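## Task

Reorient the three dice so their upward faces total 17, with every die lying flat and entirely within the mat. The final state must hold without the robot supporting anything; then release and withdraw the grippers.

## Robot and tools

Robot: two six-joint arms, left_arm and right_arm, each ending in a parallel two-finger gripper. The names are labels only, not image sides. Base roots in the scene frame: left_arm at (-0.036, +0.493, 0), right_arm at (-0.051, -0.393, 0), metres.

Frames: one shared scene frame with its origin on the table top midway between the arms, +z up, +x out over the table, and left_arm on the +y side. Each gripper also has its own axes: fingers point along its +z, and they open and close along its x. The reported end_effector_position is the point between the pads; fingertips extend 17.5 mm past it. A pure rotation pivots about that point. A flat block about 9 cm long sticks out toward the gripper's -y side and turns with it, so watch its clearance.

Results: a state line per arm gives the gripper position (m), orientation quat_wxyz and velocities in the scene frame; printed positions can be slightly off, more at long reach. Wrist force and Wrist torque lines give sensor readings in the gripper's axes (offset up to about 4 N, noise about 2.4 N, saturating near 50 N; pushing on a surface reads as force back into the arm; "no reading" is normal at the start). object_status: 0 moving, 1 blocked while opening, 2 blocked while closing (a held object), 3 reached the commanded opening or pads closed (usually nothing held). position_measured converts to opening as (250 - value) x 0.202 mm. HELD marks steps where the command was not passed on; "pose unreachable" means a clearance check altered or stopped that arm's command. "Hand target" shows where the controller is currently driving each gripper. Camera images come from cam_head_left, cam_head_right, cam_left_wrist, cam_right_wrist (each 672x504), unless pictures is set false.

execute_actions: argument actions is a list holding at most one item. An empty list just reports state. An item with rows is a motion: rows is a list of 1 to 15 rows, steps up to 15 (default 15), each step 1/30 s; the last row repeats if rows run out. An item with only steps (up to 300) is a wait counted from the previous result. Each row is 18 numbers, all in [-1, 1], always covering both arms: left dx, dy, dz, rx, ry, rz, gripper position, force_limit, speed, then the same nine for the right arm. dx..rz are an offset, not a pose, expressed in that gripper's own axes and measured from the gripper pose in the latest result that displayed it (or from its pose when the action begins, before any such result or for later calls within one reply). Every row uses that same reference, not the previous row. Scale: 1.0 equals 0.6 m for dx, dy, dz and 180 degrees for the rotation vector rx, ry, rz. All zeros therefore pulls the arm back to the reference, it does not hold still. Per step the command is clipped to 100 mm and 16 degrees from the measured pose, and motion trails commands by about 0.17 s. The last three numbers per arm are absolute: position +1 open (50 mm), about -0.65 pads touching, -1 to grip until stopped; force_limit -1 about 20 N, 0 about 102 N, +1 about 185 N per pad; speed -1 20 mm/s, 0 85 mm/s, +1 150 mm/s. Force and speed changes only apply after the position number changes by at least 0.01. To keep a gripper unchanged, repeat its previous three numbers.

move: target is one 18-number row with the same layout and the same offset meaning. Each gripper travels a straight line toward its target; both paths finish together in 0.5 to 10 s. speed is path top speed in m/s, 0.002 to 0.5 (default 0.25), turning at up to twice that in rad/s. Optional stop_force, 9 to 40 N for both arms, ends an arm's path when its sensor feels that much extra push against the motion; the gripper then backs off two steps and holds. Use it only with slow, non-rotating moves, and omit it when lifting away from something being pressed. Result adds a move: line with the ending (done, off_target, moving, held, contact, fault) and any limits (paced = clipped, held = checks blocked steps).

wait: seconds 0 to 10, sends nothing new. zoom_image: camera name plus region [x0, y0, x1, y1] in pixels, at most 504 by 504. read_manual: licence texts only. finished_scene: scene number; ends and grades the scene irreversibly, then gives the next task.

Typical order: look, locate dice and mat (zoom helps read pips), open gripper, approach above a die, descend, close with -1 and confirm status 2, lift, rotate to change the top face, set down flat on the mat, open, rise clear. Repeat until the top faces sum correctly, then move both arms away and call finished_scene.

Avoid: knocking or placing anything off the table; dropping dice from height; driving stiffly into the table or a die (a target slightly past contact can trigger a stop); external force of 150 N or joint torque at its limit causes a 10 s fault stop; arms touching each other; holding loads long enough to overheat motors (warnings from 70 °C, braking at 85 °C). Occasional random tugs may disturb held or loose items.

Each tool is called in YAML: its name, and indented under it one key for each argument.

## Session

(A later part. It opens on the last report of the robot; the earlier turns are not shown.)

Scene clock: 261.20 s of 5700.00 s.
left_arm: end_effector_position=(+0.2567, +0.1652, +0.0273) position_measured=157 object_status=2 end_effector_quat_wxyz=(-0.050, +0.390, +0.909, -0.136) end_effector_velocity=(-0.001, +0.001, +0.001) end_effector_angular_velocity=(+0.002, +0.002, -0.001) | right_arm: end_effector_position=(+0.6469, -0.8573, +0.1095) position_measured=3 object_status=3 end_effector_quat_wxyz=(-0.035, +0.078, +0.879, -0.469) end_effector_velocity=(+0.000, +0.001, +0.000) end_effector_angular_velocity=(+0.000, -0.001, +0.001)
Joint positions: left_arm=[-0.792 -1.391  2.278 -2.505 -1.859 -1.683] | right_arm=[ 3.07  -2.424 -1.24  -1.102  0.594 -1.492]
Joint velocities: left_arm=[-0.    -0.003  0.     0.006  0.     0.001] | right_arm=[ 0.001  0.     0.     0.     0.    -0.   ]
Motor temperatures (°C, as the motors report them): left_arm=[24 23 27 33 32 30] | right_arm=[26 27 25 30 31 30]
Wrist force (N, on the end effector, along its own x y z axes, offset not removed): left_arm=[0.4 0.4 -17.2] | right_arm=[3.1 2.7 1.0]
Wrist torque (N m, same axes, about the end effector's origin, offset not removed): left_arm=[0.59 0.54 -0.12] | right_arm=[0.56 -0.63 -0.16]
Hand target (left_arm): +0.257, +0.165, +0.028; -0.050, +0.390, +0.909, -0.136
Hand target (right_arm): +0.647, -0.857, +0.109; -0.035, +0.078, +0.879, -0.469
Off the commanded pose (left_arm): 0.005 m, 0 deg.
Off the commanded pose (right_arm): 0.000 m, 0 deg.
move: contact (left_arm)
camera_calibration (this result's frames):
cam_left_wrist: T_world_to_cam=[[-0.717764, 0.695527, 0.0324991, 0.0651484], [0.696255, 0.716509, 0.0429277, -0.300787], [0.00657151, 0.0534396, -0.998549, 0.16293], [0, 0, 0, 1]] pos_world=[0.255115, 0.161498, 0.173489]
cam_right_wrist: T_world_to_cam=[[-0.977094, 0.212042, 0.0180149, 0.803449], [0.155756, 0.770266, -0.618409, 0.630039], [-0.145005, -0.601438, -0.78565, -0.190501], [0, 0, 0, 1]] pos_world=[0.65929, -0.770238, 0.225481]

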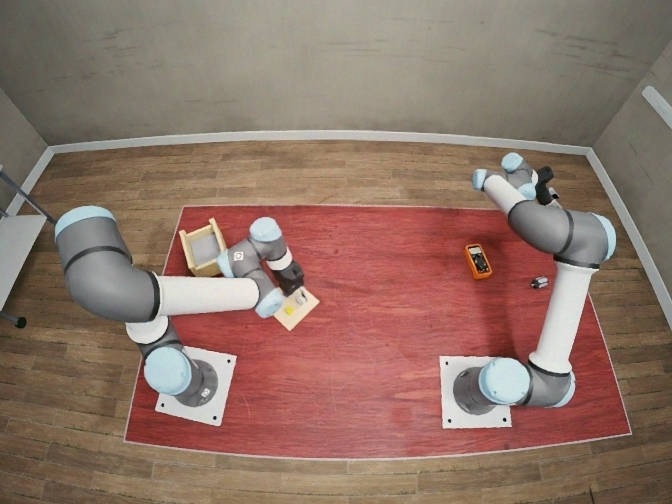

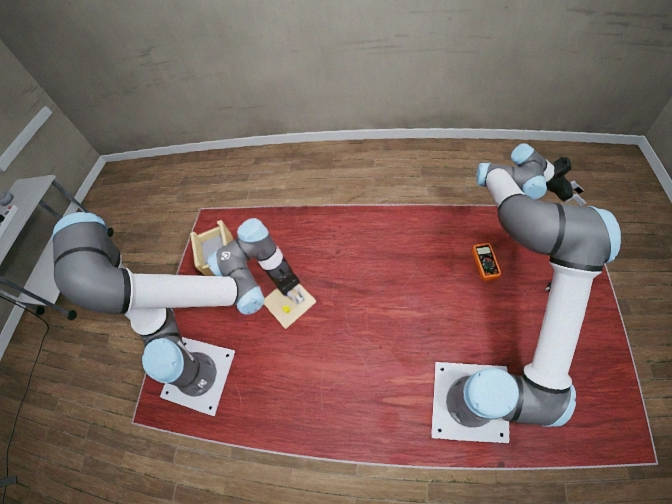

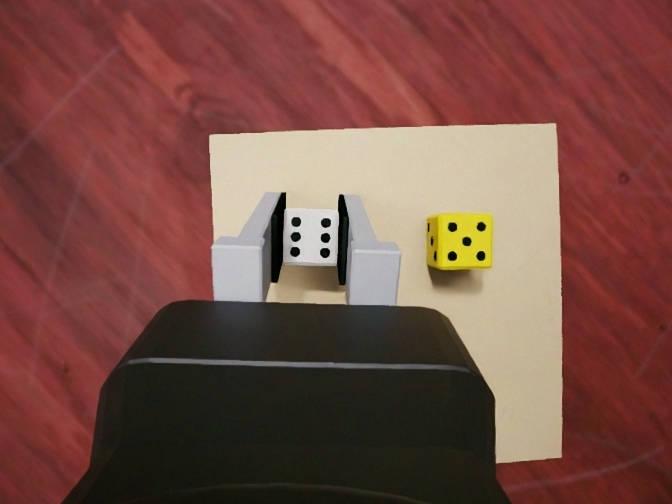

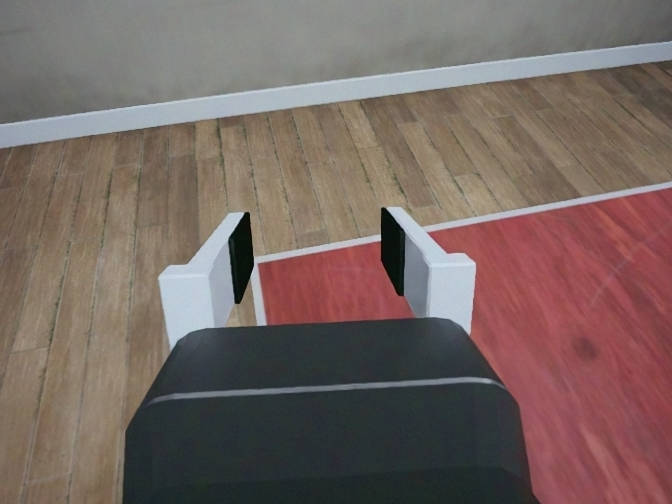

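move:
  target: [0,0,-0.0005,0,0,0,0.5,-0.5,-0.6,0,0,0,0,0,0,1,0,0]
  speed: 0.01

move:
  target: [0,0,-0.25,0,0,0,0.5,-0.5,-0.6,0,0,0,0,0,0,1,0,0]
  speed: 0.15

Scene clock: 267.50 s of 5700.00 s.
left_arm: end_effector_position=(+0.2567, +0.1652, +0.0276) position_measured=78 object_status=3 end_effector_quat_wxyz=(-0.050, +0.390, +0.909, -0.136) end_effector_velocity=(+0.000, +0.000, +0.000) end_effector_angular_velocity=(-0.000, +0.001, +0.002) | right_arm: end_effector_position=(+0.6469, -0.8573, +0.1095) position_measured=3 object_status=3 end_effector_quat_wxyz=(-0.035, +0.078, +0.879, -0.469) end_effector_velocity=(+0.001, +0.002, -0.000) end_effector_angular_velocity=(+0.000, +0.000, +0.002)
Joint positions: left_arm=[-0.792 -1.391  2.278 -2.504 -1.858 -1.683] | right_arm=[ 3.07  -2.424 -1.24  -1.102  0.594 -1.492]
Joint velocities: left_arm=[ 0.001  0.    -0.     0.    -0.001 -0.   ] | right_arm=[ 0.002 -0.    -0.    -0.     0.     0.   ]
Motor temperatures (°C, as the motors report them): left_arm=[24 23 27 33 32 30] | right_arm=[26 27 25 30 31 30]
Wrist force (N, on the end effector, along its own x y z axes, offset not removed): left_arm=[-2.3 2.2 1.6] | right_arm=[-0.1 0.0 0.8]
Wrist torque (N m, same axes, about the end effector's origin, offset not removed): left_arm=[0.42 0.42 -0.11] | right_arm=[0.02 0.09 -0.09]
Hand target (left_arm): +0.257, +0.165, +0.028; -0.050, +0.390, +0.909, -0.136
Hand target (right_arm): +0.647, -0.857, +0.109; -0.035, +0.078, +0.879, -0.469
Off the commanded pose (left_arm): 0.000 m, 0 deg.
Off the commanded pose (right_arm): 0.000 m, 0 deg.
After step 90, 2.60 s passed at rest.
move: done
camera_calibration (this result's frames):
cam_left_wrist: T_world_to_cam=[[-0.717654, 0.695642, 0.0324806, 0.0650945], [0.696368, 0.716396, 0.0429897, -0.300837], [0.00663649, 0.0534702, -0.998547, 0.163187], [0, 0, 0, 1]] pos_world=[0.255125, 0.16151, 0.173768]
cam_right_wrist: T_world_to_cam=[[-0.977094, 0.212042, 0.0180149, 0.803449], [0.155756, 0.770267, -0.618409, 0.630039], [-0.145005, -0.601438, -0.78565, -0.190501], [0, 0, 0, 1]] pos_world=[0.65929, -0.770238, 0.225481]

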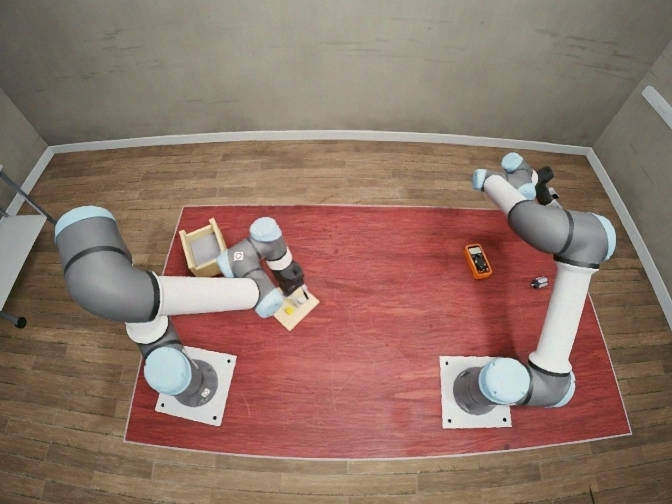

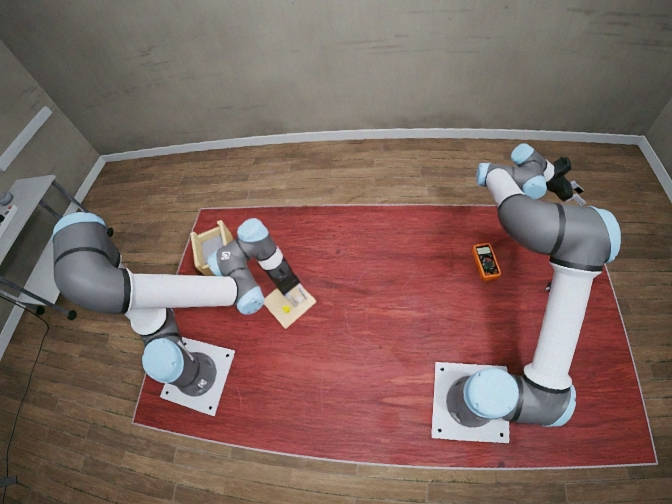

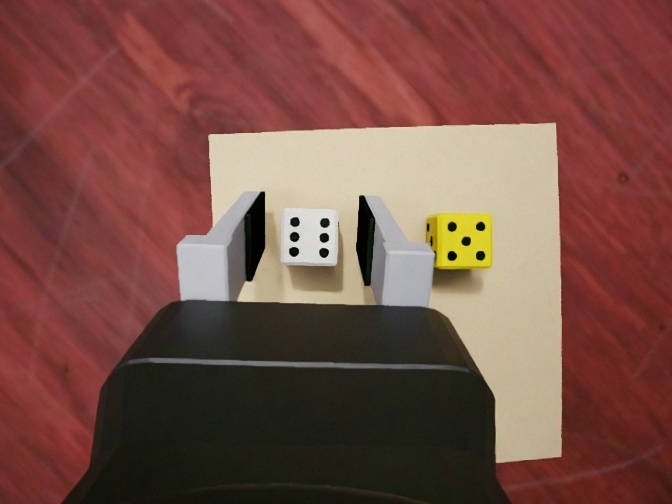

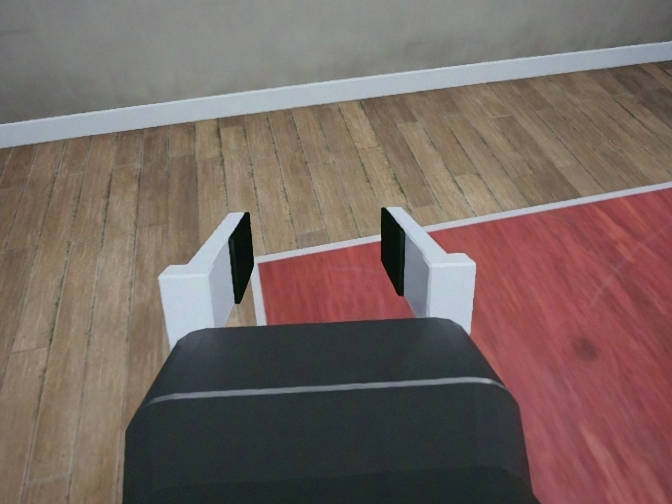

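Scene clock: 269.03 s of 5700.00 s.
left_arm: end_effector_position=(+0.2862, +0.1966, +0.1711) position_measured=78 object_status=3 end_effector_quat_wxyz=(-0.050, +0.390, +0.909, -0.136) end_effector_velocity=(+0.000, +0.000, +0.002) end_effector_angular_velocity=(+0.001, +0.001, -0.001) | right_arm: end_effector_position=(+0.6469, -0.8573, +0.1095) position_measured=3 object_status=3 end_effector_quat_wxyz=(-0.035, +0.078, +0.879, -0.469) end_effector_velocity=(+0.001, +0.001, -0.000) end_effector_angular_velocity=(+0.000, +0.001, +0.002)
Joint positions: left_arm=[-0.691 -1.628  2.058 -2.019 -1.862 -1.579] | right_arm=[ 3.07  -2.424 -1.24  -1.102  0.594 -1.492]
Joint velocities: left_arm=[ 0.001 -0.001 -0.006  0.009 -0.     0.002] | right_arm=[ 0.002 -0.    -0.    -0.     0.    -0.   ]
Motor temperatures (°C, as the motors report them): left_arm=[24 23 27 33 32 30] | right_arm=[26 27 25 30 31 30]
Wrist force (N, on the end effector, along its own x y z axes, offset not removed): left_arm=[-1.7 2.1 0.8] | right_arm=[1.9 0.3 0.9]
Wrist torque (N m, same axes, about the end effector's origin, offset not removed): left_arm=[0.44 0.29 -0.09] | right_arm=[0.14 -0.36 -0.07]
Hand target (left_arm): +0.286, +0.197, +0.171; -0.050, +0.390, +0.909, -0.136
Hand target (right_arm): +0.647, -0.857, +0.109; -0.035, +0.078, +0.879, -0.469
Off the commanded pose (left_arm): 0.000 m, 0 deg.
Off the commanded pose (right_arm): 0.000 m, 0 deg.
move: done
camera_calibration (this result's frames):
cam_left_wrist: T_world_to_cam=[[-0.717687, 0.695612, 0.0323849, 0.0597716], [0.696335, 0.716441, 0.0427741, -0.349975], [0.00655231, 0.0532492, -0.99856, 0.304597], [0, 0, 0, 1]] pos_world=[0.284602, 0.192939, 0.317192]
cam_right_wrist: T_world_to_cam=[[-0.977094, 0.212042, 0.018015, 0.803449], [0.155756, 0.770267, -0.618409, 0.630039], [-0.145005, -0.601438, -0.78565, -0.190501], [0, 0, 0, 1]] pos_world=[0.65929, -0.770238, 0.22548]

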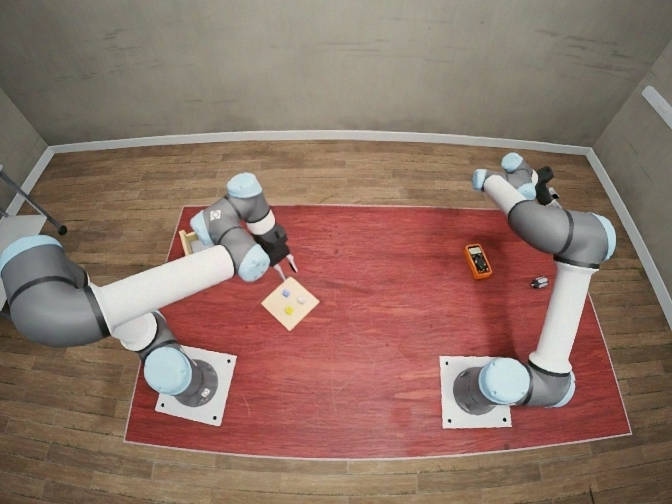

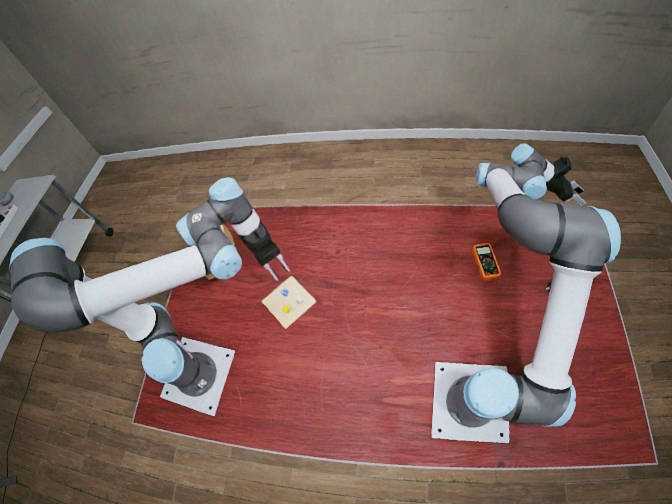

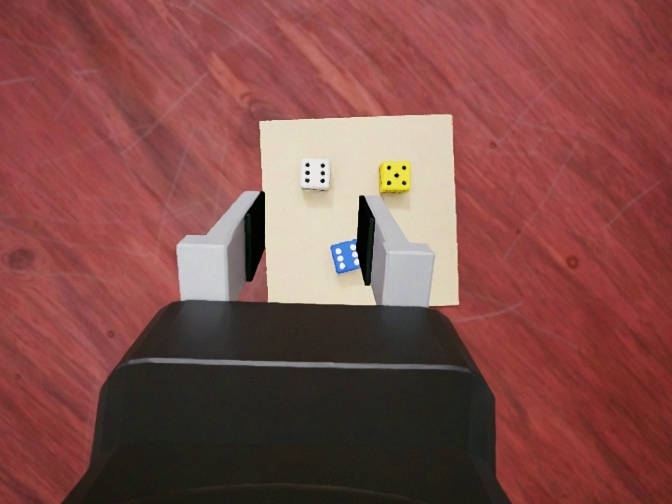

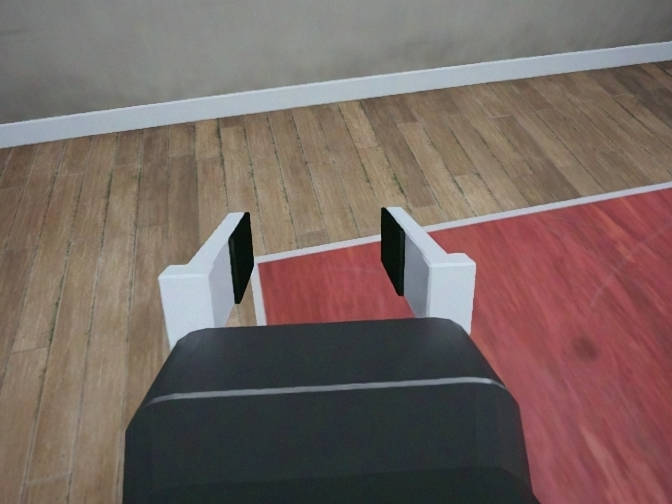

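finished_scene:
  scene: 1

The scene is finished: the task was done.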